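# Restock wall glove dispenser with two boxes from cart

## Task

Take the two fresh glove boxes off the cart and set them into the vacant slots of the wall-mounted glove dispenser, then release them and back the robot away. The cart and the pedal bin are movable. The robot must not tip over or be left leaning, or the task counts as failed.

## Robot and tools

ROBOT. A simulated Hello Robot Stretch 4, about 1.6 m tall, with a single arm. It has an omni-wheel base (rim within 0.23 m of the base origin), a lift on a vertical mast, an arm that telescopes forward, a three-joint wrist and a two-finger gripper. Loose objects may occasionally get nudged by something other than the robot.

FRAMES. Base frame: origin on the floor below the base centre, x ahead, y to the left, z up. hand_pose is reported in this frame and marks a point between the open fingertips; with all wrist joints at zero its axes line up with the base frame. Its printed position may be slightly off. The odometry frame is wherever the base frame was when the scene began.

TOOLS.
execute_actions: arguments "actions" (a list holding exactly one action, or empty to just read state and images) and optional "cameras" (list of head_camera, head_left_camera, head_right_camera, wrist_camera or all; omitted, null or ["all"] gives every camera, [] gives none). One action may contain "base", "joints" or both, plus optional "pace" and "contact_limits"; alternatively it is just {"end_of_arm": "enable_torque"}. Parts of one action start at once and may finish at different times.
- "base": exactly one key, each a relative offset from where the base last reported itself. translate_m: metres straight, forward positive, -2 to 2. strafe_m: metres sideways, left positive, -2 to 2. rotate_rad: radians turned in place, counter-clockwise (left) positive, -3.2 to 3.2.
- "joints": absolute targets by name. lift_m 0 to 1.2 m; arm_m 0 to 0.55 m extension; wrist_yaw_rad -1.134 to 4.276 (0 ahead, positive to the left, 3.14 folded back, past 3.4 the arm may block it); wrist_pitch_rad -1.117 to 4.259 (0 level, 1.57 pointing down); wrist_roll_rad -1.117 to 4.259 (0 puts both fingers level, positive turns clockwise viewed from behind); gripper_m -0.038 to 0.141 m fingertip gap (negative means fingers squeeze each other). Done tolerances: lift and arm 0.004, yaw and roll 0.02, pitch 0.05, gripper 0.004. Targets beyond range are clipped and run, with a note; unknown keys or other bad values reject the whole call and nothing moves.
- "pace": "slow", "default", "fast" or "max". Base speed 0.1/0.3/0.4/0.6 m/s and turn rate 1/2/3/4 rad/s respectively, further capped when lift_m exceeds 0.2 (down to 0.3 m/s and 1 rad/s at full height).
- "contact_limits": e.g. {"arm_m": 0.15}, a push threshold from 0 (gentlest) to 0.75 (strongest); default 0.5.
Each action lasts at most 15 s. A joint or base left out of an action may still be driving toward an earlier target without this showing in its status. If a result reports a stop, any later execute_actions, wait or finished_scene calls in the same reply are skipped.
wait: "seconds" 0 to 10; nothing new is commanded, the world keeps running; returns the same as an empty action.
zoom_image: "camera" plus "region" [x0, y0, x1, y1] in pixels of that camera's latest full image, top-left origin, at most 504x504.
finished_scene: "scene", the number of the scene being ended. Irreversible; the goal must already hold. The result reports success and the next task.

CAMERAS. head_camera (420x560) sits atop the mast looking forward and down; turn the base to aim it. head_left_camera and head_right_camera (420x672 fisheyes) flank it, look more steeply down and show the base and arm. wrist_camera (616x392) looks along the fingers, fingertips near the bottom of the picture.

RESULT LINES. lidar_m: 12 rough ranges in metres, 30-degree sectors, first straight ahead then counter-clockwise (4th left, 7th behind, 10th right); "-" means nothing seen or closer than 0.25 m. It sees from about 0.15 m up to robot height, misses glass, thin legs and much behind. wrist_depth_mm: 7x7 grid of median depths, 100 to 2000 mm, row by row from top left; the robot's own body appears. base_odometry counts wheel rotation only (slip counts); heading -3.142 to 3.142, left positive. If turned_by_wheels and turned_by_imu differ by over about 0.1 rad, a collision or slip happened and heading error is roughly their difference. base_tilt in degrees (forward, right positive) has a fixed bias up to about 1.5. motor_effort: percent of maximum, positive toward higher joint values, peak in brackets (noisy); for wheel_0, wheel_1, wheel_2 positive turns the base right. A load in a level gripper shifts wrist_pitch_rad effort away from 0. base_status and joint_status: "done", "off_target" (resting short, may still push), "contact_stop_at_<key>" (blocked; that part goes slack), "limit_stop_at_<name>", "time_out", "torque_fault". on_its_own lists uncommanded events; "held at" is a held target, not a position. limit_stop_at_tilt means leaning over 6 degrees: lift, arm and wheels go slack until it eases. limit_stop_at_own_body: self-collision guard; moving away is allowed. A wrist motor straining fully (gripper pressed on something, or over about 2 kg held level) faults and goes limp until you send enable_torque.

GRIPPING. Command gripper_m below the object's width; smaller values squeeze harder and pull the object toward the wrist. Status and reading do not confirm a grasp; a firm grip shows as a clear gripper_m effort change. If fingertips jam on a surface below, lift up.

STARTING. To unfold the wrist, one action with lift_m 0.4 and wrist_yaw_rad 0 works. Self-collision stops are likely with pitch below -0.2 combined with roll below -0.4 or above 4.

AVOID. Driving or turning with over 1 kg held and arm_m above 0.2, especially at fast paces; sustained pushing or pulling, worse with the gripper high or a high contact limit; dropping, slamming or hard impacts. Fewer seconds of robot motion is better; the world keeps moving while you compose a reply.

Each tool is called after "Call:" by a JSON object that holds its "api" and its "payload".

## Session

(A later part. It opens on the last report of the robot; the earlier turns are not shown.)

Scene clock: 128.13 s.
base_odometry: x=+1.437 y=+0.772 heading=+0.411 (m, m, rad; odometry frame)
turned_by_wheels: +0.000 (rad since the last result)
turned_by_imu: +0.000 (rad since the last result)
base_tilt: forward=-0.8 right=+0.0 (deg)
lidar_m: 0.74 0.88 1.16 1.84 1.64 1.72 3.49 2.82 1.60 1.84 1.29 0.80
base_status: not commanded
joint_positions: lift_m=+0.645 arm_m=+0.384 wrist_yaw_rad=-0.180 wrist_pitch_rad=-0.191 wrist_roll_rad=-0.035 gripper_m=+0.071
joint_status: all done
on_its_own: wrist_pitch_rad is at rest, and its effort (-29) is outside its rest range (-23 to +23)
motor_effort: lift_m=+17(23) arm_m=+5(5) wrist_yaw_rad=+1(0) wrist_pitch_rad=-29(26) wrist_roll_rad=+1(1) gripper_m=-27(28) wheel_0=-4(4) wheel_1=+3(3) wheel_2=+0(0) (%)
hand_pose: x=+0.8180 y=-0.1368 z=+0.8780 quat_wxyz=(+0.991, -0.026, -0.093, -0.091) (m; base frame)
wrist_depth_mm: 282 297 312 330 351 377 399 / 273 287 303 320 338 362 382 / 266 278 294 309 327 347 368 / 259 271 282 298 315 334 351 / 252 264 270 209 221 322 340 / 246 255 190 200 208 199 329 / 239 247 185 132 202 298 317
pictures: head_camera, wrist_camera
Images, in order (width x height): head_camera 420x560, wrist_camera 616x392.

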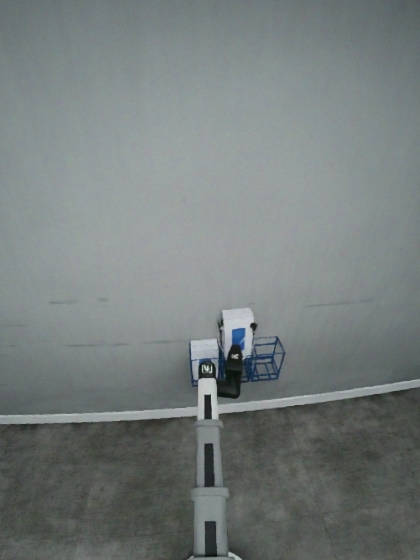

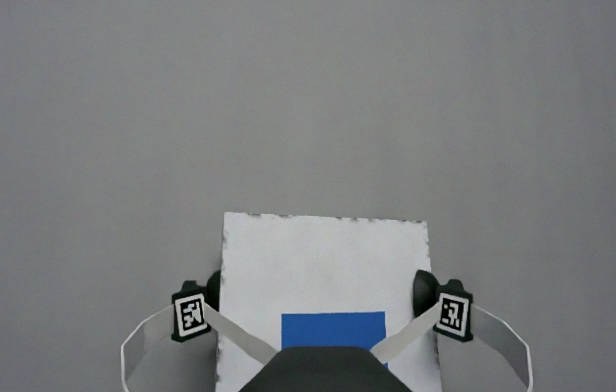

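Call:
{"api": "execute_actions", "payload": {"actions": [{"joints":{"lift_m":0.58},"pace":"slow"}], "cameras": ["head_camera","wrist_camera"]}}

Call:
{"api": "zoom_image", "payload": {"camera": "head_camera", "region": [160, 280, 300, 400]}}

Scene clock: 131.70 s.
base_odometry: x=+1.437 y=+0.772 heading=+0.411 (m, m, rad; odometry frame)
turned_by_wheels: +0.000 (rad since the last result)
turned_by_imu: -0.001 (rad since the last result)
base_tilt: forward=-0.9 right=+0.0 (deg)
lidar_m: 0.75 0.88 1.16 1.85 1.63 1.75 3.49 2.81 1.59 1.85 1.27 0.80
base_status: not commanded
joint_positions: lift_m=+0.580 arm_m=+0.384 wrist_yaw_rad=-0.181 wrist_pitch_rad=-0.191 wrist_roll_rad=-0.035 gripper_m=+0.071
joint_status: all done
on_its_own: wrist_pitch_rad is at rest, and its effort (-28) is outside its rest range (-23 to +23)
motor_effort: lift_m=+16(18) arm_m=+5(5) wrist_yaw_rad=+3(4) wrist_pitch_rad=-28(28) wrist_roll_rad=+0(1) gripper_m=-29(28) wheel_0=-4(4) wheel_1=+3(3) wheel_2=+0(0) (%)
hand_pose: x=+0.8179 y=-0.1371 z=+0.8130 quat_wxyz=(+0.991, -0.026, -0.093, -0.092) (m; base frame)
wrist_depth_mm: 281 297 314 330 351 377 399 / 274 287 303 320 338 359 382 / 266 278 294 309 327 347 368 / 259 271 283 298 317 336 355 / 252 263 268 208 220 324 340 / 245 254 191 199 208 198 329 / 239 247 186 132 203 298 317
pictures: head_camera, wrist_camera
Images, in order (width x height): head_camera 420x560, wrist_camera 616x392.

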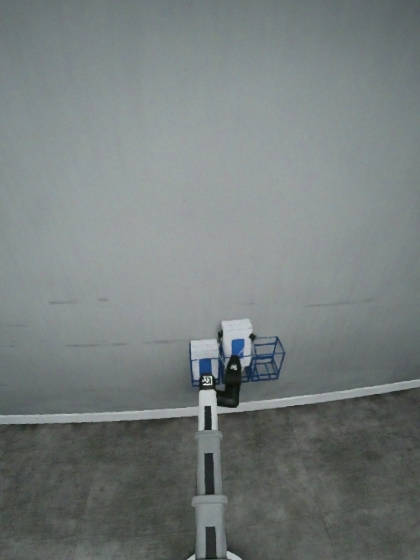

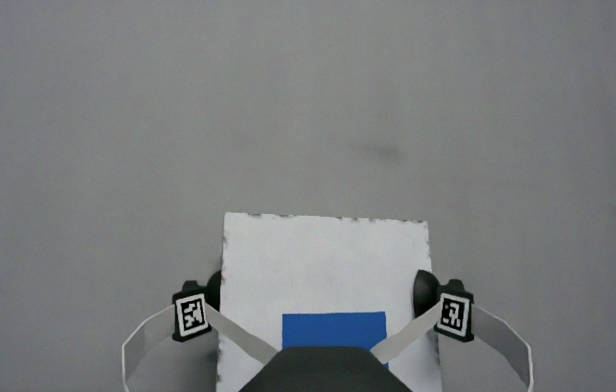

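Region (160, 280, 300, 400) of head_camera's 420x560 image, scaled by 3.600, with more detail than that image has; it fills the top 432 rows of this view, and the rest is white.

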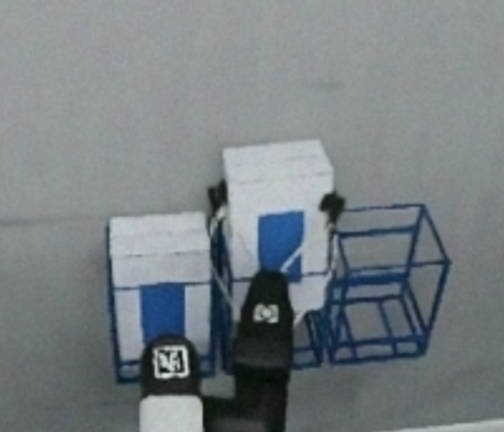

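Call:
{"api": "execute_actions", "payload": {"actions": [{"joints":{"lift_m":0.56},"pace":"slow"}], "cameras": []}}

Call:
{"api": "execute_actions", "payload": {"actions": [{"joints":{"gripper_m":0.135}}], "cameras": ["head_camera","wrist_camera"]}}

Call:
{"api": "zoom_image", "payload": {"camera": "head_camera", "region": [160, 280, 300, 400]}}

Scene clock: 135.03 s.
base_odometry: x=+1.437 y=+0.772 heading=+0.411 (m, m, rad; odometry frame)
turned_by_wheels: +0.000 (rad since the last result)
turned_by_imu: -0.001 (rad since the last result)
base_tilt: forward=-0.9 right=+0.0 (deg)
lidar_m: 0.73 0.88 1.18 1.84 1.62 1.72 3.48 2.81 1.59 1.83 1.30 0.78
base_status: not commanded
joint_positions: lift_m=+0.560 arm_m=+0.384 wrist_yaw_rad=-0.182 wrist_pitch_rad=-0.191 wrist_roll_rad=-0.035 gripper_m=+0.071
joint_status: all done
on_its_own: wrist_pitch_rad is at rest, and its effort (-28) is outside its rest range (-23 to +23)
motor_effort: lift_m=+17(12) arm_m=+5(5) wrist_yaw_rad=+5(5) wrist_pitch_rad=-28(29) wrist_roll_rad=+1(1) gripper_m=-29(26) wheel_0=-4(4) wheel_1=+3(3) wheel_2=+0(0) (%)
hand_pose: x=+0.8178 y=-0.1372 z=+0.7931 quat_wxyz=(+0.991, -0.026, -0.093, -0.092) (m; base frame)
wrist_depth_mm: 282 298 314 330 353 375 397 / 273 287 303 320 340 364 384 / 266 278 293 310 327 347 368 / 259 271 285 300 315 334 353 / 252 264 268 208 221 324 342 / 245 254 191 200 209 198 329 / 226 202 186 132 203 300 317
pictures: none
No camera images: the call's "cameras" was empty. Leave "cameras" out to get every camera's image.

Scene clock: 136.67 s.
base_odometry: x=+1.437 y=+0.772 heading=+0.411 (m, m, rad; odometry frame)
turned_by_wheels: +0.000 (rad since the last result)
turned_by_imu: -0.001 (rad since the last result)
base_tilt: forward=-0.9 right=+0.0 (deg)
lidar_m: 0.75 0.88 1.14 1.85 1.63 1.73 3.47 2.80 1.61 1.84 1.30 0.80
base_status: not commanded
joint_positions: lift_m=+0.560 arm_m=+0.384 wrist_yaw_rad=-0.180 wrist_pitch_rad=-0.198 wrist_roll_rad=-0.035 gripper_m=+0.135
joint_status: all done
motor_effort: lift_m=+17(17) arm_m=+5(5) wrist_yaw_rad=+2(5) wrist_pitch_rad=-8(25) wrist_roll_rad=+1(1) gripper_m=-4(30) wheel_0=-4(4) wheel_1=+3(3) wheel_2=+0(0) (%)
hand_pose: x=+0.8176 y=-0.1368 z=+0.7950 quat_wxyz=(+0.991, -0.026, -0.097, -0.091) (m; base frame)
wrist_depth_mm: 285 298 317 334 355 377 402 / 276 290 304 320 342 364 384 / 267 281 294 310 327 349 368 / 259 272 285 301 319 336 355 / 253 263 276 291 306 325 340 / 245 253 217 282 293 213 327 / 237 245 259 138 289 300 315
pictures: head_camera, wrist_camera
Images, in order (width x height): head_camera 420x560, wrist_camera 616x392.

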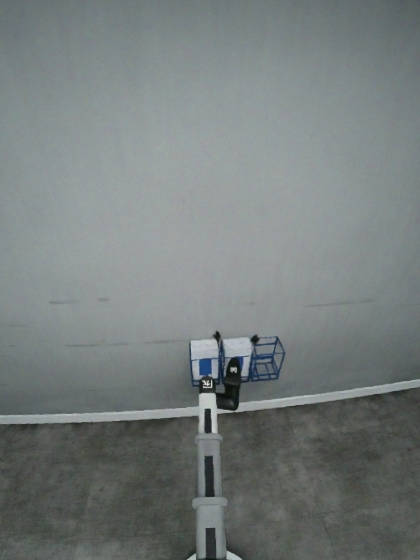

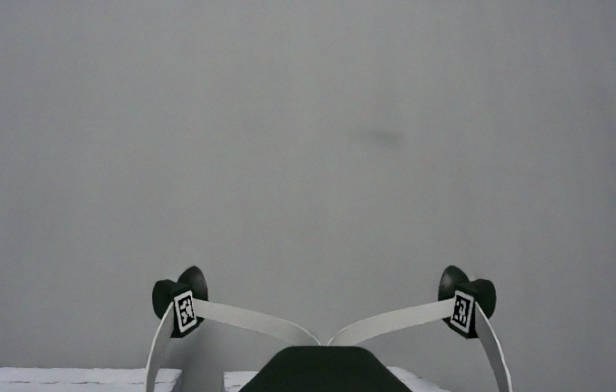

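Region (160, 280, 300, 400) of head_camera's 420x560 image, scaled by 3.600, with more detail than that image has; it fills the top 432 rows of this view, and the rest is white.

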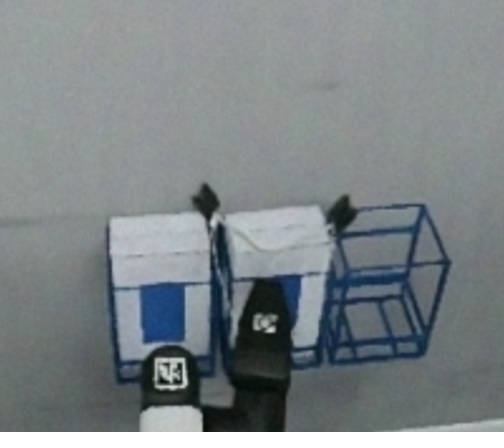

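Call:
{"api": "execute_actions", "payload": {"actions": [{"joints":{"lift_m":0.66},"pace":"slow"}], "cameras": []}}

Call:
{"api": "execute_actions", "payload": {"actions": [{"base":{"translate_m":-0.727},"joints":{"arm_m":0.0,"wrist_pitch_rad":0,"wrist_roll_rad":0,"wrist_yaw_rad":0,"gripper_m":0.14,"lift_m":0.92}}], "cameras": []}}

Call:
{"api": "execute_actions", "payload": {"actions": [{"base":{"strafe_m":-0.68}}], "cameras": []}}

Call:
{"api": "execute_actions", "payload": {"actions": [{"base":{"rotate_rad":-1.51}}], "cameras": ["head_camera","wrist_camera"]}}

Scene clock: 144.10 s.
base_odometry: x=+1.437 y=+0.772 heading=+0.411 (m, m, rad; odometry frame)
turned_by_wheels: +0.000 (rad since the last result)
turned_by_imu: -0.002 (rad since the last result)
base_tilt: forward=-0.8 right=+0.0 (deg)
lidar_m: 0.76 0.87 1.16 1.84 1.62 1.72 3.49 2.80 1.59 1.84 1.30 0.78
base_status: not commanded
joint_positions: lift_m=+0.660 arm_m=+0.384 wrist_yaw_rad=-0.180 wrist_pitch_rad=-0.198 wrist_roll_rad=-0.035 gripper_m=+0.135
joint_status: all done
motor_effort: lift_m=+22(24) arm_m=+5(5) wrist_yaw_rad=+1(1) wrist_pitch_rad=-9(6) wrist_roll_rad=+1(0) gripper_m=-2(2) wheel_0=-4(4) wheel_1=+3(3) wheel_2=+0(0) (%)
hand_pose: x=+0.8176 y=-0.1368 z=+0.8945 quat_wxyz=(+0.991, -0.026, -0.097, -0.091) (m; base frame)
wrist_depth_mm: 283 300 314 334 355 382 402 / 277 290 304 322 342 364 384 / 268 281 294 310 329 347 370 / 259 273 286 301 315 336 353 / 252 264 277 291 306 325 340 / 245 253 217 281 293 213 329 / 239 247 260 138 289 298 315
pictures: none
No camera images: the call's "cameras" was empty. Leave "cameras" out to get every camera's image.

Scene clock: 148.00 s.
base_odometry: x=+0.770 y=+0.482 heading=+0.411 (m, m, rad; odometry frame)
turned_by_wheels: +0.000 (rad since the last result)
turned_by_imu: +0.000 (rad since the last result)
base_tilt: forward=-0.9 right=+0.0 (deg)
lidar_m: 1.46 1.61 1.93 1.44 1.27 1.68 2.72 2.79 2.01 1.46 1.93 1.65
base_status: done
joint_positions: lift_m=+0.920 arm_m=+0.002 wrist_yaw_rad=+0.000 wrist_pitch_rad=+0.002 wrist_roll_rad=+0.000 gripper_m=+0.140
joint_status: all done
motor_effort: lift_m=+22(28) arm_m=-5(4) wrist_yaw_rad=+0(2) wrist_pitch_rad=-9(9) wrist_roll_rad=+0(2) gripper_m=-1(2) wheel_0=-3(10) wheel_1=-3(9) wheel_2=+2(11) (%)
hand_pose: x=+0.4610 y=-0.0874 z=+1.0973 quat_wxyz=(+1.000, +0.000, +0.001, +0.000) (m; base frame)
wrist_depth_mm: 1397 1430 1397 1430 1430 1430 1430 / 1366 1366 1397 1430 1397 1430 1430 / 1397 1397 1397 1430 1397 1397 1397 / 1366 1397 1397 1397 1430 1397 1430 / 1366 1366 1366 1366 1397 1430 1397 / 1366 1366 219 1397 1397 206 1397 / 1366 1366 1366 141 1397 1397 1430
pictures: none
No camera images: the call's "cameras" was empty. Leave "cameras" out to get every camera's image.

Scene clock: 151.60 s.
base_odometry: x=+1.042 y=-0.141 heading=+0.411 (m, m, rad; odometry frame)
turned_by_wheels: +0.000 (rad since the last result)
turned_by_imu: +0.000 (rad since the last result)
base_tilt: forward=-0.8 right=+0.0 (deg)
lidar_m: 1.53 1.55 2.19 1.91 1.96 2.58 2.68 1.85 0.85 0.78 1.23 1.64
base_status: done
joint_positions: lift_m=+0.920 arm_m=+0.002 wrist_yaw_rad=+0.000 wrist_pitch_rad=+0.002 wrist_roll_rad=+0.000 gripper_m=+0.140
joint_status: not commanded
motor_effort: lift_m=+21(22) arm_m=-5(5) wrist_yaw_rad=+0(0) wrist_pitch_rad=-8(7) wrist_roll_rad=+1(1) gripper_m=-2(4) wheel_0=+2(9) wheel_1=-3(11) wheel_2=+0(2) (%)
hand_pose: x=+0.4610 y=-0.0874 z=+1.0973 quat_wxyz=(+1.000, +0.000, +0.001, +0.000) (m; base frame)
wrist_depth_mm: 1430 1464 1464 1464 1430 1464 1499 / 1397 1430 1464 1464 1430 1464 1464 / 1397 1430 1430 1430 1430 1464 1464 / 1397 1397 1464 1430 1464 1464 1464 / 1430 1430 1397 1397 1430 1430 1464 / 1397 1366 219 1430 1430 207 1430 / 1397 1308 1430 141 1397 1464 1464
pictures: none
No camera images: the call's "cameras" was empty. Leave "cameras" out to get every camera's image.

Scene clock: 153.70 s.
base_odometry: x=+1.042 y=-0.141 heading=-1.098 (m, m, rad; odometry frame)
turned_by_wheels: -1.509 (rad since the last result)
turned_by_imu: -1.490 (rad since the last result)
base_tilt: forward=-0.8 right=+0.0 (deg)
lidar_m: 0.77 1.26 1.65 1.54 1.57 2.34 1.93 1.98 2.78 2.67 1.72 0.82
base_status: done
joint_positions: lift_m=+0.920 arm_m=+0.002 wrist_yaw_rad=+0.000 wrist_pitch_rad=+0.002 wrist_roll_rad=+0.000 gripper_m=+0.140
joint_status: not commanded
motor_effort: lift_m=+21(21) arm_m=-5(5) wrist_yaw_rad=+0(0) wrist_pitch_rad=-8(6) wrist_roll_rad=+2(3) gripper_m=+0(0) wheel_0=+3(13) wheel_1=+3(9) wheel_2=+4(7) (%)
hand_pose: x=+0.4610 y=-0.0874 z=+1.0974 quat_wxyz=(+1.000, +0.000, +0.001, +0.000) (m; base frame)
wrist_depth_mm: 1060 1060 1025 1025 991 991 976 / 1060 1025 1025 1008 1008 991 991 / 1042 1042 1042 1025 1008 991 976 / 1042 1042 1025 1008 976 976 976 / 1042 1025 1008 1008 991 976 960 / 1042 1025 220 991 991 206 976 / 1060 1042 1008 141 991 976 976
pictures: head_camera, wrist_camera
Images, in order (width x height): head_camera 420x560, wrist_camera 616x392.

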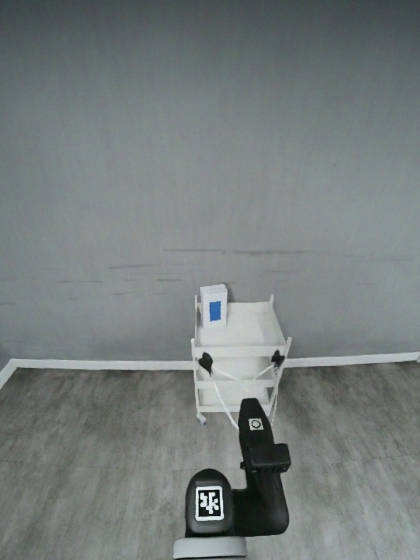

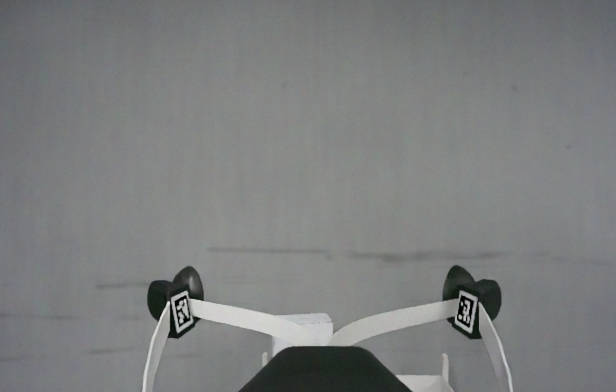

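Call:
{"api": "execute_actions", "payload": {"actions": [{"base":{"strafe_m":0.06},"joints":{"lift_m":0.7,"arm_m":0}}], "cameras": []}}

Call:
{"api": "execute_actions", "payload": {"actions": [{"base":{"translate_m":0.1},"joints":{"arm_m":0.25}}], "cameras": ["head_camera","wrist_camera"]}}

Scene clock: 157.73 s.
base_odometry: x=+1.095 y=-0.114 heading=-1.099 (m, m, rad; odometry frame)
turned_by_wheels: +0.000 (rad since the last result)
turned_by_imu: -0.002 (rad since the last result)
base_tilt: forward=-0.9 right=+0.0 (deg)
lidar_m: 0.78 1.27 1.62 1.48 1.50 2.22 1.94 2.01 2.78 2.73 1.71 0.83
base_status: done
joint_positions: lift_m=+0.700 arm_m=+0.002 wrist_yaw_rad=+0.000 wrist_pitch_rad=+0.002 wrist_roll_rad=+0.000 gripper_m=+0.140
joint_status: all done
motor_effort: lift_m=+15(14) arm_m=-5(6) wrist_yaw_rad=+0(1) wrist_pitch_rad=-7(6) wrist_roll_rad=+2(1) gripper_m=+1(0) wheel_0=-4(13) wheel_1=+1(11) wheel_2=+0(3) (%)
hand_pose: x=+0.4610 y=-0.0874 z=+0.8779 quat_wxyz=(+1.000, +0.000, +0.001, +0.000) (m; base frame)
wrist_depth_mm: 1042 1042 1025 1025 1025 991 1008 / 1060 1025 1025 1008 1008 991 991 / 1042 1042 1025 1008 991 976 976 / 1042 1025 1008 1008 1008 991 976 / 1060 1042 1025 778 991 976 976 / 1042 1042 219 778 778 206 960 / 1042 1025 1008 140 569 559 960
pictures: none
No camera images: the call's "cameras" was empty. Leave "cameras" out to get every camera's image.

Scene clock: 159.60 s.
base_odometry: x=+1.141 y=-0.203 heading=-1.098 (m, m, rad; odometry frame)
turned_by_wheels: +0.000 (rad since the last result)
turned_by_imu: -0.001 (rad since the last result)
base_tilt: forward=-0.9 right=+0.0 (deg)
lidar_m: 0.69 1.15 1.60 1.47 1.51 2.26 2.06 2.09 2.82 2.74 1.55 0.73
base_status: done
joint_positions: lift_m=+0.700 arm_m=+0.249 wrist_yaw_rad=+0.000 wrist_pitch_rad=+0.002 wrist_roll_rad=+0.000 gripper_m=+0.140
joint_status: all done
motor_effort: lift_m=+15(14) arm_m=+5(7) wrist_yaw_rad=+0(0) wrist_pitch_rad=-9(5) wrist_roll_rad=+1(2) gripper_m=+0(1) wheel_0=+2(6) wheel_1=+2(8) wheel_2=-1(13) (%)
hand_pose: x=+0.7085 y=-0.0874 z=+0.8779 quat_wxyz=(+1.000, +0.000, +0.001, +0.000) (m; base frame)
wrist_depth_mm: 691 676 668 668 647 640 634 / 676 683 661 661 654 647 634 / 683 668 668 654 640 640 634 / 676 676 668 654 640 640 634 / 683 676 654 421 647 634 627 / 676 661 220 418 427 206 627 / 661 668 661 141 544 544 530
pictures: head_camera, wrist_camera
Images, in order (width x height): head_camera 420x560, wrist_camera 616x392.

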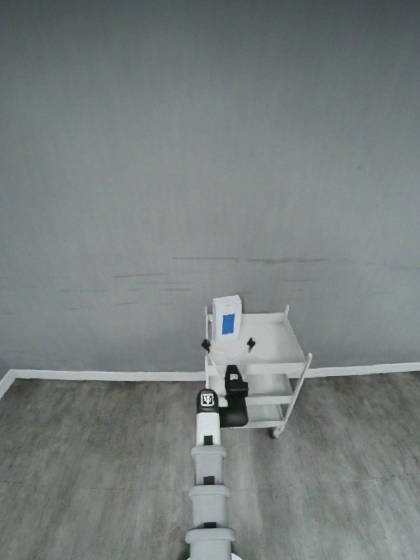

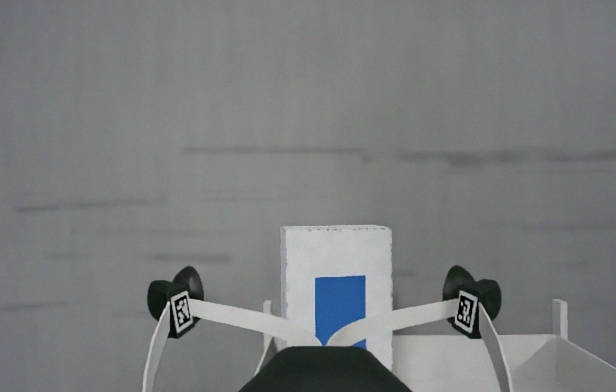

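Call:
{"api": "execute_actions", "payload": {"actions": [{"base":{"strafe_m":-0.025},"joints":{"lift_m":0.68,"arm_m":0.4}}], "cameras": ["wrist_camera"]}}

Call:
{"api": "execute_actions", "payload": {"actions": [{"joints":{"arm_m":0.495},"pace":"slow"}], "cameras": ["wrist_camera","head_camera"]}}

Scene clock: 163.30 s.
base_odometry: x=+1.119 y=-0.215 heading=-1.098 (m, m, rad; odometry frame)
turned_by_wheels: +0.000 (rad since the last result)
turned_by_imu: -0.001 (rad since the last result)
base_tilt: forward=-0.9 right=+0.0 (deg)
lidar_m: 0.66 1.15 1.63 1.51 1.54 2.30 2.04 2.08 2.80 2.71 1.56 0.74
base_status: done
joint_positions: lift_m=+0.680 arm_m=+0.399 wrist_yaw_rad=+0.000 wrist_pitch_rad=+0.002 wrist_roll_rad=+0.000 gripper_m=+0.140
joint_status: all done
motor_effort: lift_m=+15(16) arm_m=+5(8) wrist_yaw_rad=+0(0) wrist_pitch_rad=-6(7) wrist_roll_rad=+0(2) gripper_m=+0(1) wheel_0=+2(9) wheel_1=-2(9) wheel_2=+0(0) (%)
hand_pose: x=+0.8585 y=-0.0874 z=+0.8579 quat_wxyz=(+1.000, +0.000, +0.001, +0.000) (m; base frame)
wrist_depth_mm: 525 517 517 504 496 492 488 / 521 521 504 504 496 492 484 / 521 512 504 500 500 488 484 / 521 508 508 500 492 492 480 / 517 512 504 270 282 488 484 / 512 508 220 268 278 207 480 / 512 508 500 140 397 480 477
pictures: wrist_camera
Images, in order (width x height): wrist_camera 616x392.

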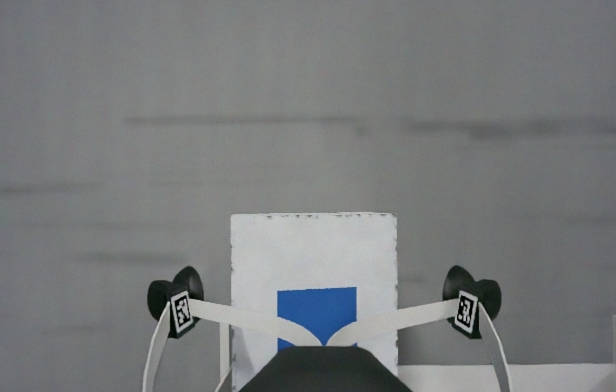

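Scene clock: 165.53 s.
base_odometry: x=+1.119 y=-0.215 heading=-1.098 (m, m, rad; odometry frame)
turned_by_wheels: +0.000 (rad since the last result)
turned_by_imu: -0.001 (rad since the last result)
base_tilt: forward=-0.9 right=+0.0 (deg)
lidar_m: 0.69 1.16 1.60 1.50 1.54 2.29 2.06 2.13 2.82 2.72 1.55 0.72
base_status: not commanded
joint_positions: lift_m=+0.680 arm_m=+0.494 wrist_yaw_rad=+0.000 wrist_pitch_rad=+0.002 wrist_roll_rad=+0.000 gripper_m=+0.140
joint_status: all done
motor_effort: lift_m=+14(14) arm_m=+6(3) wrist_yaw_rad=-1(1) wrist_pitch_rad=-6(7) wrist_roll_rad=+1(1) gripper_m=-1(1) wheel_0=+2(2) wheel_1=-1(1) wheel_2=+0(0) (%)
hand_pose: x=+0.9535 y=-0.0874 z=+0.8579 quat_wxyz=(+1.000, +0.000, +0.001, +0.000) (m; base frame)
wrist_depth_mm: 424 418 413 404 404 397 394 / 427 418 410 407 399 397 392 / 421 418 410 404 399 394 392 / 418 413 410 402 399 394 389 / 418 413 200 206 216 389 387 / 418 410 193 202 208 206 389 / 415 410 190 140 206 389 384
pictures: head_camera, wrist_camera
Images, in order (width x height): head_camera 420x560, wrist_camera 616x392.

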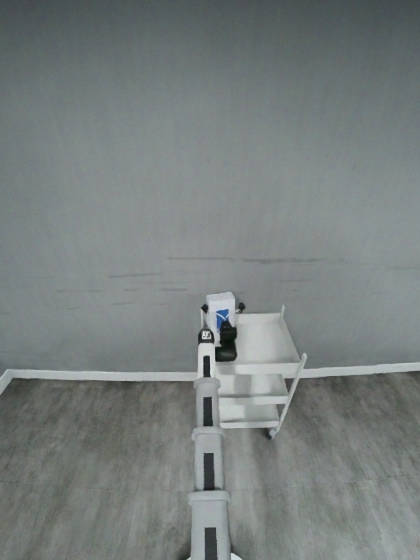

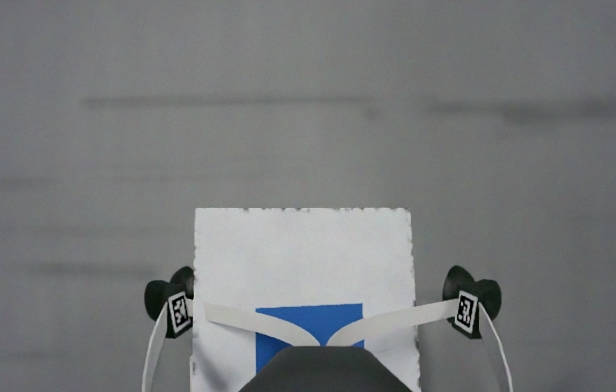

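Call:
{"api": "execute_actions", "payload": {"actions": [{"joints":{"arm_m":0.4}}], "cameras": []}}

Call:
{"api": "execute_actions", "payload": {"actions": [{"base":{"strafe_m":-0.04},"joints":{"wrist_yaw_rad":0.17}}], "cameras": ["wrist_camera"]}}

Scene clock: 169.37 s.
base_odometry: x=+1.119 y=-0.215 heading=-1.098 (m, m, rad; odometry frame)
turned_by_wheels: +0.000 (rad since the last result)
turned_by_imu: -0.002 (rad since the last result)
base_tilt: forward=-0.9 right=+0.0 (deg)
lidar_m: 0.67 1.16 1.60 1.48 1.52 2.26 2.06 2.11 2.81 2.70 1.58 0.72
base_status: not commanded
joint_positions: lift_m=+0.680 arm_m=+0.401 wrist_yaw_rad=+0.000 wrist_pitch_rad=+0.002 wrist_roll_rad=+0.000 gripper_m=+0.140
joint_status: all done
motor_effort: lift_m=+15(14) arm_m=-5(7) wrist_yaw_rad=+0(1) wrist_pitch_rad=-8(9) wrist_roll_rad=+1(1) gripper_m=-4(4) wheel_0=+2(2) wheel_1=-1(1) wheel_2=+0(0) (%)
hand_pose: x=+0.8603 y=-0.0874 z=+0.8579 quat_wxyz=(+1.000, +0.000, +0.001, +0.000) (m; base frame)
wrist_depth_mm: 525 517 508 500 496 496 484 / 521 512 508 500 496 488 484 / 521 512 508 500 496 488 484 / 517 512 500 500 488 480 480 / 512 512 500 267 279 484 480 / 517 508 219 266 276 206 480 / 512 504 449 141 394 477 473
pictures: none
No camera images: the call's "cameras" was empty. Leave "cameras" out to get every camera's image.

Scene clock: 170.40 s.
base_odometry: x=+1.083 y=-0.233 heading=-1.098 (m, m, rad; odometry frame)
turned_by_wheels: +0.000 (rad since the last result)
turned_by_imu: +0.000 (rad since the last result)
base_tilt: forward=-0.9 right=+0.0 (deg)
lidar_m: 0.67 1.17 1.63 1.56 1.57 2.34 2.05 2.12 2.80 2.68 1.55 0.71
base_status: done
joint_positions: lift_m=+0.680 arm_m=+0.401 wrist_yaw_rad=+0.170 wrist_pitch_rad=+0.002 wrist_roll_rad=+0.000 gripper_m=+0.140
joint_status: all done
motor_effort: lift_m=+14(15) arm_m=-5(5) wrist_yaw_rad=+1(3) wrist_pitch_rad=-8(9) wrist_roll_rad=+2(2) gripper_m=-1(5) wheel_0=+2(8) wheel_1=-2(10) wheel_2=+0(1) (%)
hand_pose: x=+0.8709 y=-0.0375 z=+0.8579 quat_wxyz=(+0.996, +0.000, +0.001, +0.085) (m; base frame)
wrist_depth_mm: 603 564 530 500 473 449 430 / 597 564 530 496 473 449 430 / 591 559 525 500 469 449 430 / 597 554 525 492 466 449 427 / 591 559 521 257 257 442 427 / 585 554 220 255 256 207 424 / 585 549 521 140 255 439 424
pictures: wrist_camera
Images, in order (width x height): wrist_camera 616x392.

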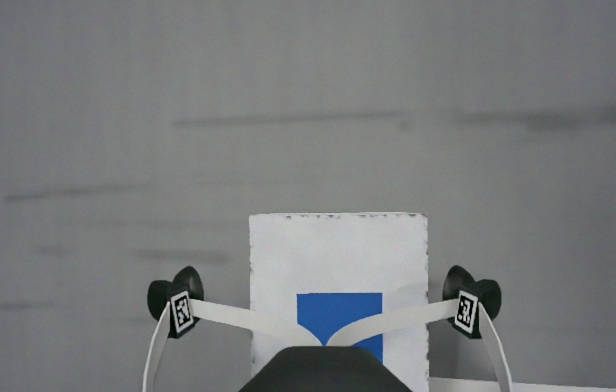

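Call:
{"api": "execute_actions", "payload": {"actions": [{"joints":{"arm_m":0.485},"pace":"slow"}], "cameras": ["wrist_camera"]}}

Call:
{"api": "execute_actions", "payload": {"actions": [{"joints":{"gripper_m":0.07}}], "cameras": []}}

Call:
{"api": "execute_actions", "payload": {"actions": [{"joints":{"lift_m":0.92},"pace":"slow"}], "cameras": ["wrist_camera","head_camera"]}}

Scene clock: 175.10 s.
base_odometry: x=+1.083 y=-0.233 heading=-1.098 (m, m, rad; odometry frame)
turned_by_wheels: +0.000 (rad since the last result)
turned_by_imu: -0.002 (rad since the last result)
base_tilt: forward=-0.9 right=+0.0 (deg)
lidar_m: 0.69 1.16 1.62 1.54 1.58 2.35 2.03 2.12 2.77 2.67 1.57 0.73
base_status: not commanded
joint_positions: lift_m=+0.680 arm_m=+0.484 wrist_yaw_rad=+0.170 wrist_pitch_rad=+0.002 wrist_roll_rad=+0.000 gripper_m=+0.140
joint_status: all done
motor_effort: lift_m=+14(14) arm_m=+5(7) wrist_yaw_rad=+0(2) wrist_pitch_rad=-8(8) wrist_roll_rad=+1(2) gripper_m=-3(1) wheel_0=+3(3) wheel_1=-2(2) wheel_2=+0(0) (%)
hand_pose: x=+0.9541 y=-0.0374 z=+0.8579 quat_wxyz=(+0.996, +0.000, +0.001, +0.085) (m; base frame)
wrist_depth_mm: 492 462 436 413 392 370 353 / 496 462 436 410 392 370 353 / 492 462 433 410 392 368 353 / 488 459 433 404 387 368 353 / 484 459 195 194 193 368 353 / 484 455 191 190 190 207 349 / 484 455 188 140 188 366 351
pictures: wrist_camera
Images, in order (width x height): wrist_camera 616x392.

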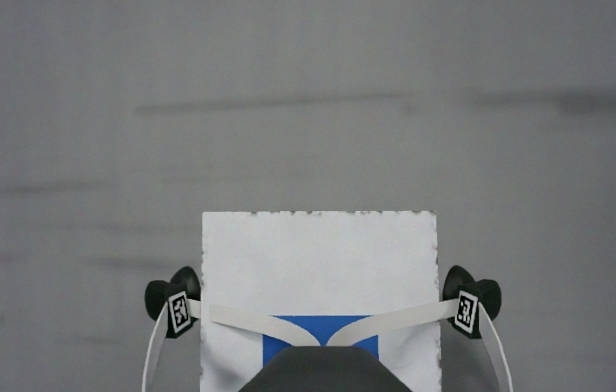

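Scene clock: 176.83 s.
base_odometry: x=+1.083 y=-0.233 heading=-1.098 (m, m, rad; odometry frame)
turned_by_wheels: +0.000 (rad since the last result)
turned_by_imu: -0.001 (rad since the last result)
base_tilt: forward=-0.8 right=+0.0 (deg)
lidar_m: 0.68 1.17 1.61 1.56 1.58 2.31 2.06 2.13 2.76 2.68 1.58 0.71
base_status: not commanded
joint_positions: lift_m=+0.680 arm_m=+0.484 wrist_yaw_rad=+0.171 wrist_pitch_rad=+0.002 wrist_roll_rad=+0.000 gripper_m=+0.071
joint_status: all done
motor_effort: lift_m=+14(14) arm_m=+5(6) wrist_yaw_rad=-2(3) wrist_pitch_rad=-6(9) wrist_roll_rad=+0(1) gripper_m=-24(28) wheel_0=+3(2) wheel_1=-2(2) wheel_2=+0(0) (%)
hand_pose: x=+0.9541 y=-0.0371 z=+0.8578 quat_wxyz=(+0.996, +0.000, +0.001, +0.085) (m; base frame)
wrist_depth_mm: 496 466 436 413 389 370 355 / 496 462 436 410 389 368 355 / 496 459 436 410 389 370 353 / 492 459 433 404 384 368 351 / 488 459 186 186 186 366 351 / 484 455 184 183 183 184 349 / 488 452 182 132 181 362 351
pictures: none
No camera images: the call's "cameras" was empty. Leave "cameras" out to get every camera's image.

Scene clock: 179.47 s.
base_odometry: x=+1.083 y=-0.233 heading=-1.098 (m, m, rad; odometry frame)
turned_by_wheels: +0.000 (rad since the last result)
turned_by_imu: -0.001 (rad since the last result)
base_tilt: forward=-0.8 right=+0.0 (deg)
lidar_m: 0.68 1.17 1.63 1.55 1.58 2.34 2.05 2.11 2.78 2.67 1.55 0.74
base_status: not commanded
joint_positions: lift_m=+0.920 arm_m=+0.484 wrist_yaw_rad=+0.170 wrist_pitch_rad=+0.007 wrist_roll_rad=+0.000 gripper_m=+0.071
joint_status: all done
motor_effort: lift_m=+24(24) arm_m=+5(5) wrist_yaw_rad=-1(2) wrist_pitch_rad=-23(23) wrist_roll_rad=+1(1) gripper_m=-25(28) wheel_0=+2(3) wheel_1=-2(2) wheel_2=+0(0) (%)
hand_pose: x=+0.9541 y=-0.0373 z=+1.0956 quat_wxyz=(+0.996, +0.000, +0.004, +0.085) (m; base frame)
wrist_depth_mm: 492 462 436 407 389 368 353 / 492 459 433 410 389 368 353 / 488 459 433 410 387 368 351 / 484 462 433 404 384 370 351 / 484 455 187 187 187 364 351 / 484 459 183 184 183 185 349 / 484 452 181 132 181 364 353
pictures: head_camera, wrist_camera
Images, in order (width x height): head_camera 420x560, wrist_camera 616x392.

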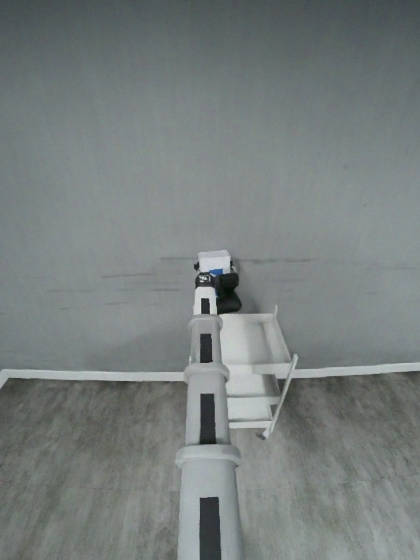

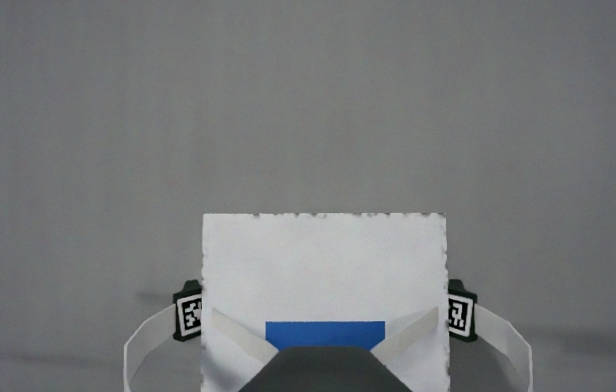

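Call:
{"api": "execute_actions", "payload": {"actions": [{"joints":{"arm_m":0.05,"wrist_yaw_rad":0},"pace":"slow"}], "cameras": []}}

Call:
{"api": "execute_actions", "payload": {"actions": [{"base":{"rotate_rad":1.509},"pace":"slow"}], "cameras": []}}

Call:
{"api": "execute_actions", "payload": {"actions": [{"base":{"strafe_m":0.595}}], "cameras": []}}

Call:
{"api": "execute_actions", "payload": {"actions": [{"base":{"translate_m":0.72},"joints":{"lift_m":0.76,"arm_m":0.2}}], "cameras": ["head_camera","wrist_camera"]}}

Call:
{"api": "zoom_image", "payload": {"camera": "head_camera", "region": [130, 290, 290, 420]}}

Scene clock: 191.07 s.
base_odometry: x=+1.083 y=-0.233 heading=-1.098 (m, m, rad; odometry frame)
turned_by_wheels: +0.000 (rad since the last result)
turned_by_imu: -0.004 (rad since the last result)
base_tilt: forward=-0.9 right=-0.1 (deg)
lidar_m: 0.44 1.18 1.61 1.54 1.58 2.35 2.03 2.11 2.76 2.67 1.58 0.47
base_status: not commanded
joint_positions: lift_m=+0.920 arm_m=+0.051 wrist_yaw_rad=+0.000 wrist_pitch_rad=+0.007 wrist_roll_rad=+0.000 gripper_m=+0.071
joint_status: all done
motor_effort: lift_m=+24(24) arm_m=-5(6) wrist_yaw_rad=-1(7) wrist_pitch_rad=-21(23) wrist_roll_rad=+1(0) gripper_m=-31(24) wheel_0=+3(2) wheel_1=-2(2) wheel_2=+0(0) (%)
hand_pose: x=+0.5103 y=-0.0874 z=+1.0956 quat_wxyz=(+1.000, +0.000, +0.004, +0.000) (m; base frame)
wrist_depth_mm: 891 878 866 866 854 842 831 / 904 878 866 854 842 854 831 / 878 866 866 854 842 842 831 / 891 878 866 854 831 831 831 / 891 878 187 186 187 831 831 / 891 878 184 184 183 185 820 / 891 878 181 133 180 820 820
pictures: none
No camera images: the call's "cameras" was empty. Leave "cameras" out to get every camera's image.

Scene clock: 193.87 s.
base_odometry: x=+1.083 y=-0.233 heading=+0.410 (m, m, rad; odometry frame)
turned_by_wheels: +1.508 (rad since the last result)
turned_by_imu: +1.487 (rad since the last result)
base_tilt: forward=-0.9 right=+0.0 (deg)
lidar_m: 0.43 1.56 2.21 2.00 2.06 2.73 2.68 1.68 0.72 0.68 1.15 0.48
base_status: done
joint_positions: lift_m=+0.920 arm_m=+0.051 wrist_yaw_rad=+0.000 wrist_pitch_rad=+0.007 wrist_roll_rad=+0.000 gripper_m=+0.071
joint_status: not commanded
motor_effort: lift_m=+24(24) arm_m=-5(5) wrist_yaw_rad=-1(1) wrist_pitch_rad=-22(24) wrist_roll_rad=+0(1) gripper_m=-27(27) wheel_0=-5(9) wheel_1=-3(9) wheel_2=-4(7) (%)
hand_pose: x=+0.5103 y=-0.0874 z=+1.0956 quat_wxyz=(+1.000, +0.000, +0.004, +0.000) (m; base frame)
wrist_depth_mm: 1366 1336 1397 1397 1430 1397 1397 / 1366 1336 1397 1430 1397 1397 1397 / 1366 1366 1397 1397 1397 1397 1366 / 1336 1366 1366 1397 1366 1397 1397 / 1366 1366 187 186 186 1366 1366 / 1366 1366 185 184 183 185 1397 / 1366 1281 182 132 181 1366 1397
pictures: none
No camera images: the call's "cameras" was empty. Leave "cameras" out to get every camera's image.

Scene clock: 197.17 s.
base_odometry: x=+0.846 y=+0.313 heading=+0.410 (m, m, rad; odometry frame)
turned_by_wheels: +0.000 (rad since the last result)
turned_by_imu: -0.003 (rad since the last result)
base_tilt: forward=-0.9 right=+0.0 (deg)
lidar_m: 0.44 1.62 2.11 1.47 1.44 1.91 2.73 2.59 1.82 1.28 1.74 0.47
base_status: done
joint_positions: lift_m=+0.920 arm_m=+0.051 wrist_yaw_rad=+0.000 wrist_pitch_rad=+0.007 wrist_roll_rad=+0.000 gripper_m=+0.071
joint_status: not commanded
motor_effort: lift_m=+23(24) arm_m=-5(5) wrist_yaw_rad=+0(1) wrist_pitch_rad=-23(21) wrist_roll_rad=+1(1) gripper_m=-25(23) wheel_0=+0(9) wheel_1=+1(14) wheel_2=+0(3) (%)
hand_pose: x=+0.5103 y=-0.0874 z=+1.0957 quat_wxyz=(+1.000, +0.000, +0.004, +0.000) (m; base frame)
wrist_depth_mm: 1308 1336 1336 1336 1366 1397 1366 / 1336 1336 1366 1366 1366 1366 1397 / 1336 1336 1366 1336 1366 1366 1366 / 1336 1336 1336 1336 1366 1366 1366 / 1336 1336 187 186 186 1366 1366 / 1336 1308 184 183 184 185 1366 / 1308 1336 182 132 181 1336 1397
pictures: none
No camera images: the call's "cameras" was empty. Leave "cameras" out to get every camera's image.

Scene clock: 201.07 s.
base_odometry: x=+1.506 y=+0.600 heading=+0.410 (m, m, rad; odometry frame)
turned_by_wheels: +0.000 (rad since the last result)
turned_by_imu: -0.003 (rad since the last result)
base_tilt: forward=-0.9 right=+0.1 (deg)
lidar_m: 0.58 0.78 1.18 2.03 1.77 1.98 3.47 2.53 1.42 1.64 1.30 0.93
base_status: done
joint_positions: lift_m=+0.760 arm_m=+0.199 wrist_yaw_rad=+0.000 wrist_pitch_rad=+0.007 wrist_roll_rad=+0.000 gripper_m=+0.071
joint_status: all done
motor_effort: lift_m=+17(24) arm_m=+5(7) wrist_yaw_rad=+0(2) wrist_pitch_rad=-21(21) wrist_roll_rad=+0(0) gripper_m=-22(29) wheel_0=+2(9) wheel_1=+3(8) wheel_2=+0(11) (%)
hand_pose: x=+0.6585 y=-0.0874 z=+0.9362 quat_wxyz=(+1.000, +0.000, +0.004, +0.000) (m; base frame)
wrist_depth_mm: 455 459 459 462 462 466 469 / 455 455 459 459 462 466 469 / 455 455 459 462 459 466 469 / 452 459 455 455 462 462 469 / 452 455 187 186 186 462 466 / 452 452 184 183 184 185 466 / 455 452 181 132 180 459 466
pictures: head_camera, wrist_camera
Images, in order (width x height): head_camera 420x560, wrist_camera 616x392.

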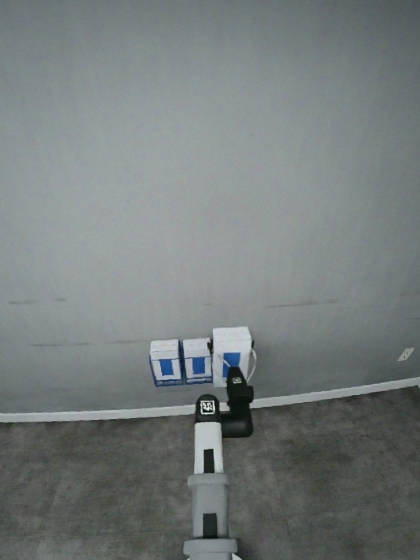

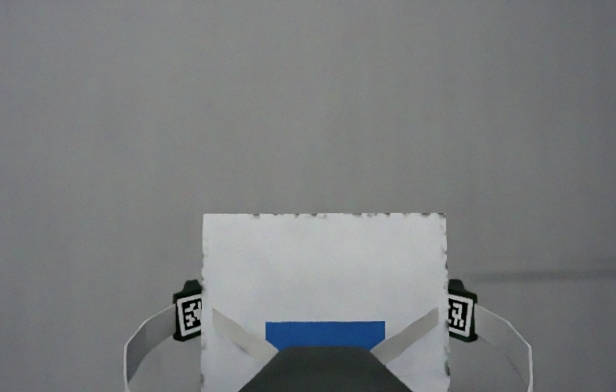

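Region (130, 290, 290, 420) of head_camera's 420x560 image, scaled by 3.150, with more detail than that image has; it fills the top 410 rows of this view, and the rest is white.

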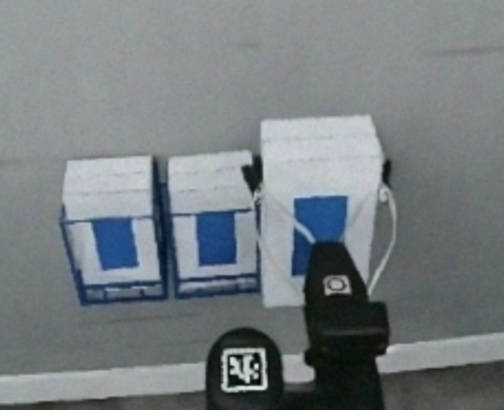

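Call:
{"api": "execute_actions", "payload": {"actions": [{"joints":{"arm_m":0.39,"wrist_pitch_rad":-0.08},"pace":"slow","contact_limits":{"arm_m":0.15}}], "cameras": []}}

Call:
{"api": "execute_actions", "payload": {"actions": [{"joints":{"lift_m":0.69},"pace":"slow"}], "cameras": ["head_camera","wrist_camera"]}}

Call:
{"api": "zoom_image", "payload": {"camera": "head_camera", "region": [130, 280, 290, 410]}}

Scene clock: 207.43 s.
base_odometry: x=+1.506 y=+0.600 heading=+0.410 (m, m, rad; odometry frame)
turned_by_wheels: +0.000 (rad since the last result)
turned_by_imu: -0.003 (rad since the last result)
base_tilt: forward=-0.8 right=+0.0 (deg)
lidar_m: 0.75 0.79 1.17 2.04 1.78 1.98 3.47 2.56 1.42 1.64 1.32 0.92
base_status: not commanded
joint_positions: lift_m=+0.760 arm_m=+0.389 wrist_yaw_rad=+0.000 wrist_pitch_rad=-0.072 wrist_roll_rad=+0.000 gripper_m=+0.071
joint_status: all done
motor_effort: lift_m=+17(17) arm_m=+5(7) wrist_yaw_rad=-1(1) wrist_pitch_rad=-23(25) wrist_roll_rad=+1(1) gripper_m=-29(27) wheel_0=+2(2) wheel_1=+3(3) wheel_2=+0(0) (%)
contact_limits: arm_m 0.15
hand_pose: x=+0.8477 y=-0.0874 z=+0.9592 quat_wxyz=(+0.999, +0.000, -0.036, +0.000) (m; base frame)
wrist_depth_mm: 281 282 285 286 287 289 290 / 276 278 279 281 285 283 285 / 274 274 276 277 278 281 281 / 268 270 272 273 274 276 277 / 265 266 187 187 186 272 273 / 262 263 184 184 184 185 270 / 258 258 181 132 180 264 265
pictures: none
No camera images: the call's "cameras" was empty. Leave "cameras" out to get every camera's image.

Scene clock: 208.90 s.
base_odometry: x=+1.506 y=+0.600 heading=+0.410 (m, m, rad; odometry frame)
turned_by_wheels: +0.000 (rad since the last result)
turned_by_imu: -0.001 (rad since the last result)
base_tilt: forward=-0.9 right=+0.0 (deg)
lidar_m: 0.75 0.79 1.15 2.04 1.76 1.96 3.47 2.51 1.41 1.66 1.32 0.93
base_status: not commanded
joint_positions: lift_m=+0.690 arm_m=+0.389 wrist_yaw_rad=-0.001 wrist_pitch_rad=-0.081 wrist_roll_rad=+0.000 gripper_m=+0.071
joint_status: all done
motor_effort: lift_m=+13(20) arm_m=+5(5) wrist_yaw_rad=+3(2) wrist_pitch_rad=+1(24) wrist_roll_rad=-2(1) gripper_m=-27(29) wheel_0=+2(2) wheel_1=+3(3) wheel_2=+0(0) (%)
hand_pose: x=+0.8475 y=-0.0877 z=+0.8921 quat_wxyz=(+0.999, +0.000, -0.041, +0.000) (m; base frame)
wrist_depth_mm: 285 286 287 289 290 291 294 / 279 282 282 285 285 289 289 / 274 277 278 281 281 282 283 / 270 271 273 276 277 278 279 / 266 267 187 187 186 273 273 / 259 262 184 184 184 184 271 / 257 258 182 133 180 262 266
pictures: head_camera, wrist_camera
Images, in order (width x height): head_camera 420x560, wrist_camera 616x392.

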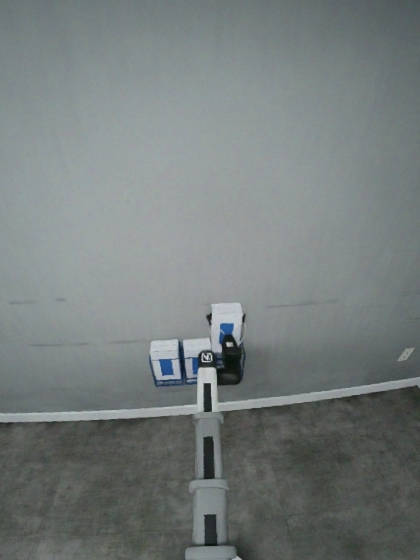

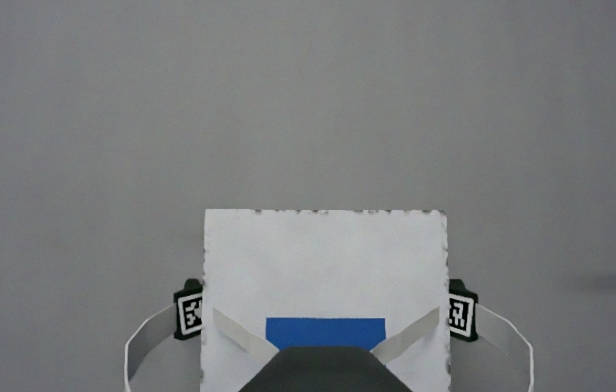

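Region (130, 280, 290, 410) of head_camera's 420x560 image, scaled by 3.150, with more detail than that image has; it fills the top 410 rows of this view, and the rest is white.

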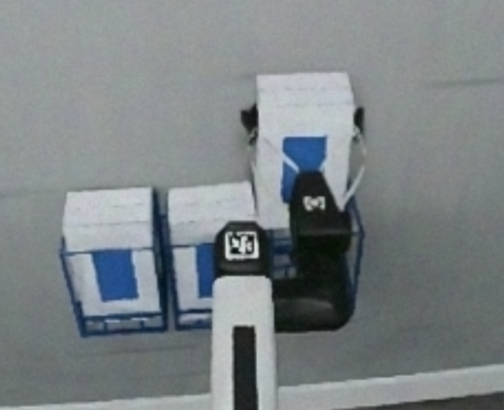

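Call:
{"api": "execute_actions", "payload": {"actions": [{"joints":{"lift_m":0.72},"pace":"slow"}], "cameras": []}}

Call:
{"api": "execute_actions", "payload": {"actions": [{"base":{"strafe_m":-0.005},"joints":{"arm_m":0.403,"wrist_pitch_rad":-0.11},"pace":"slow","contact_limits":{"arm_m":0.15}}], "cameras": []}}

Call:
{"api": "execute_actions", "payload": {"actions": [{"joints":{"lift_m":0.675},"pace":"slow"}], "cameras": ["head_camera","wrist_camera"]}}

Call:
{"api": "zoom_image", "payload": {"camera": "head_camera", "region": [130, 280, 290, 410]}}

Scene clock: 212.27 s.
base_odometry: x=+1.506 y=+0.600 heading=+0.410 (m, m, rad; odometry frame)
turned_by_wheels: +0.000 (rad since the last result)
turned_by_imu: -0.001 (rad since the last result)
base_tilt: forward=-0.8 right=+0.0 (deg)
lidar_m: 0.76 0.79 1.17 2.03 1.77 1.97 3.47 2.53 1.41 1.66 1.33 0.92
base_status: not commanded
joint_positions: lift_m=+0.720 arm_m=+0.389 wrist_yaw_rad=+0.000 wrist_pitch_rad=-0.073 wrist_roll_rad=+0.000 gripper_m=+0.071
joint_status: all done
motor_effort: lift_m=+24(23) arm_m=+5(5) wrist_yaw_rad=+1(3) wrist_pitch_rad=-21(22) wrist_roll_rad=-1(1) gripper_m=-28(28) wheel_0=+2(2) wheel_1=+3(3) wheel_2=+0(0) (%)
hand_pose: x=+0.8477 y=-0.0875 z=+0.9187 quat_wxyz=(+0.999, +0.000, -0.036, +0.000) (m; base frame)
wrist_depth_mm: 282 282 283 285 286 289 291 / 277 278 279 282 282 285 287 / 273 274 276 277 279 281 281 / 268 270 272 274 274 276 278 / 265 266 187 187 186 272 273 / 262 262 183 183 183 185 270 / 258 259 181 133 181 264 266
pictures: none
No camera images: the call's "cameras" was empty. Leave "cameras" out to get every camera's image.

Scene clock: 213.27 s.
base_odometry: x=+1.508 y=+0.596 heading=+0.410 (m, m, rad; odometry frame)
turned_by_wheels: +0.000 (rad since the last result)
turned_by_imu: +0.000 (rad since the last result)
base_tilt: forward=-0.9 right=+0.0 (deg)
lidar_m: 0.76 0.79 1.17 2.05 1.78 1.95 3.45 2.52 1.40 1.65 1.29 0.92
base_status: done
joint_positions: lift_m=+0.720 arm_m=+0.402 wrist_yaw_rad=+0.000 wrist_pitch_rad=-0.102 wrist_roll_rad=+0.000 gripper_m=+0.071
joint_status: all done
on_its_own: wrist_pitch_rad is at rest, and its effort (-24) is outside its rest range (-23 to +23)
motor_effort: lift_m=+23(24) arm_m=+5(5) wrist_yaw_rad=+1(1) wrist_pitch_rad=-24(27) wrist_roll_rad=+1(0) gripper_m=-27(29) wheel_0=+5(8) wheel_1=-4(5) wheel_2=+0(1) (%)
contact_limits: arm_m 0.15
hand_pose: x=+0.8600 y=-0.0875 z=+0.9273 quat_wxyz=(+0.999, +0.000, -0.051, +0.000) (m; base frame)
wrist_depth_mm: 274 276 278 279 281 281 283 / 270 271 272 273 276 277 278 / 264 265 267 268 270 271 272 / 259 259 263 263 264 266 267 / 254 255 188 187 187 260 263 / 250 251 184 183 183 185 257 / 245 246 181 132 180 250 252
pictures: none
No camera images: the call's "cameras" was empty. Leave "cameras" out to get every camera's image.

Scene clock: 214.50 s.
base_odometry: x=+1.508 y=+0.596 heading=+0.410 (m, m, rad; odometry frame)
turned_by_wheels: +0.000 (rad since the last result)
turned_by_imu: -0.001 (rad since the last result)
base_tilt: forward=-0.9 right=+0.0 (deg)
lidar_m: 0.77 0.79 1.19 2.04 1.78 1.99 3.49 2.54 1.42 1.66 1.35 0.90
base_status: not commanded
joint_positions: lift_m=+0.676 arm_m=+0.402 wrist_yaw_rad=-0.002 wrist_pitch_rad=-0.117 wrist_roll_rad=+0.001 gripper_m=+0.071
joint_status: all done
motor_effort: lift_m=+11(22) arm_m=+5(5) wrist_yaw_rad=+4(5) wrist_pitch_rad=+20(23) wrist_roll_rad=-2(3) gripper_m=-26(31) wheel_0=+5(5) wheel_1=-4(4) wheel_2=+0(0) (%)
hand_pose: x=+0.8594 y=-0.0879 z=+0.8875 quat_wxyz=(+0.998, +0.000, -0.059, -0.001) (m; base frame)
wrist_depth_mm: 279 281 285 285 287 290 291 / 273 274 277 278 279 282 283 / 267 267 270 271 273 276 277 / 260 262 264 265 266 268 270 / 255 256 188 187 187 263 264 / 250 250 184 183 183 184 258 / 245 244 181 133 179 250 253
pictures: head_camera, wrist_camera
Images, in order (width x height): head_camera 420x560, wrist_camera 616x392.

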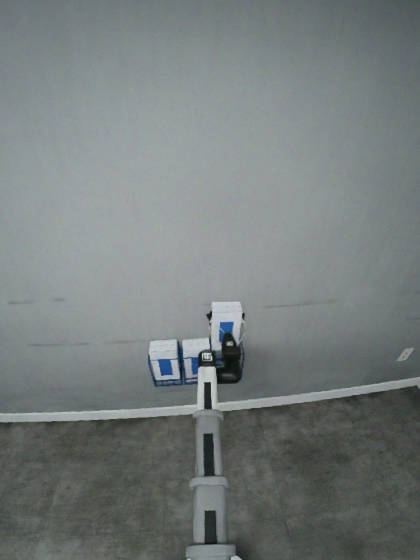

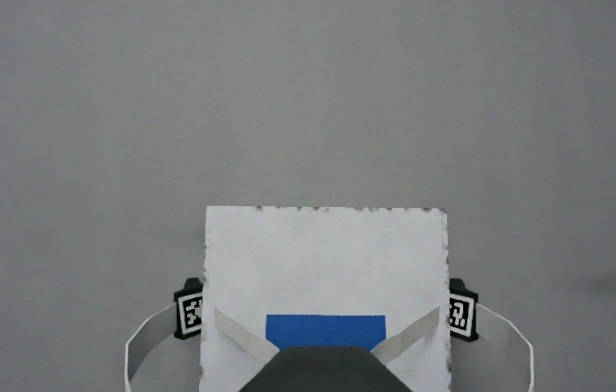

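Region (130, 280, 290, 410) of head_camera's 420x560 image, scaled by 3.150, with more detail than that image has; it fills the top 410 rows of this view, and the rest is white.

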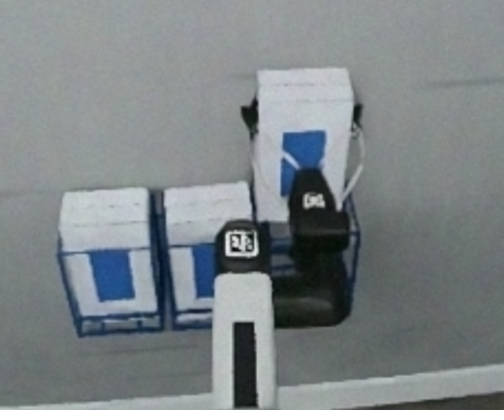

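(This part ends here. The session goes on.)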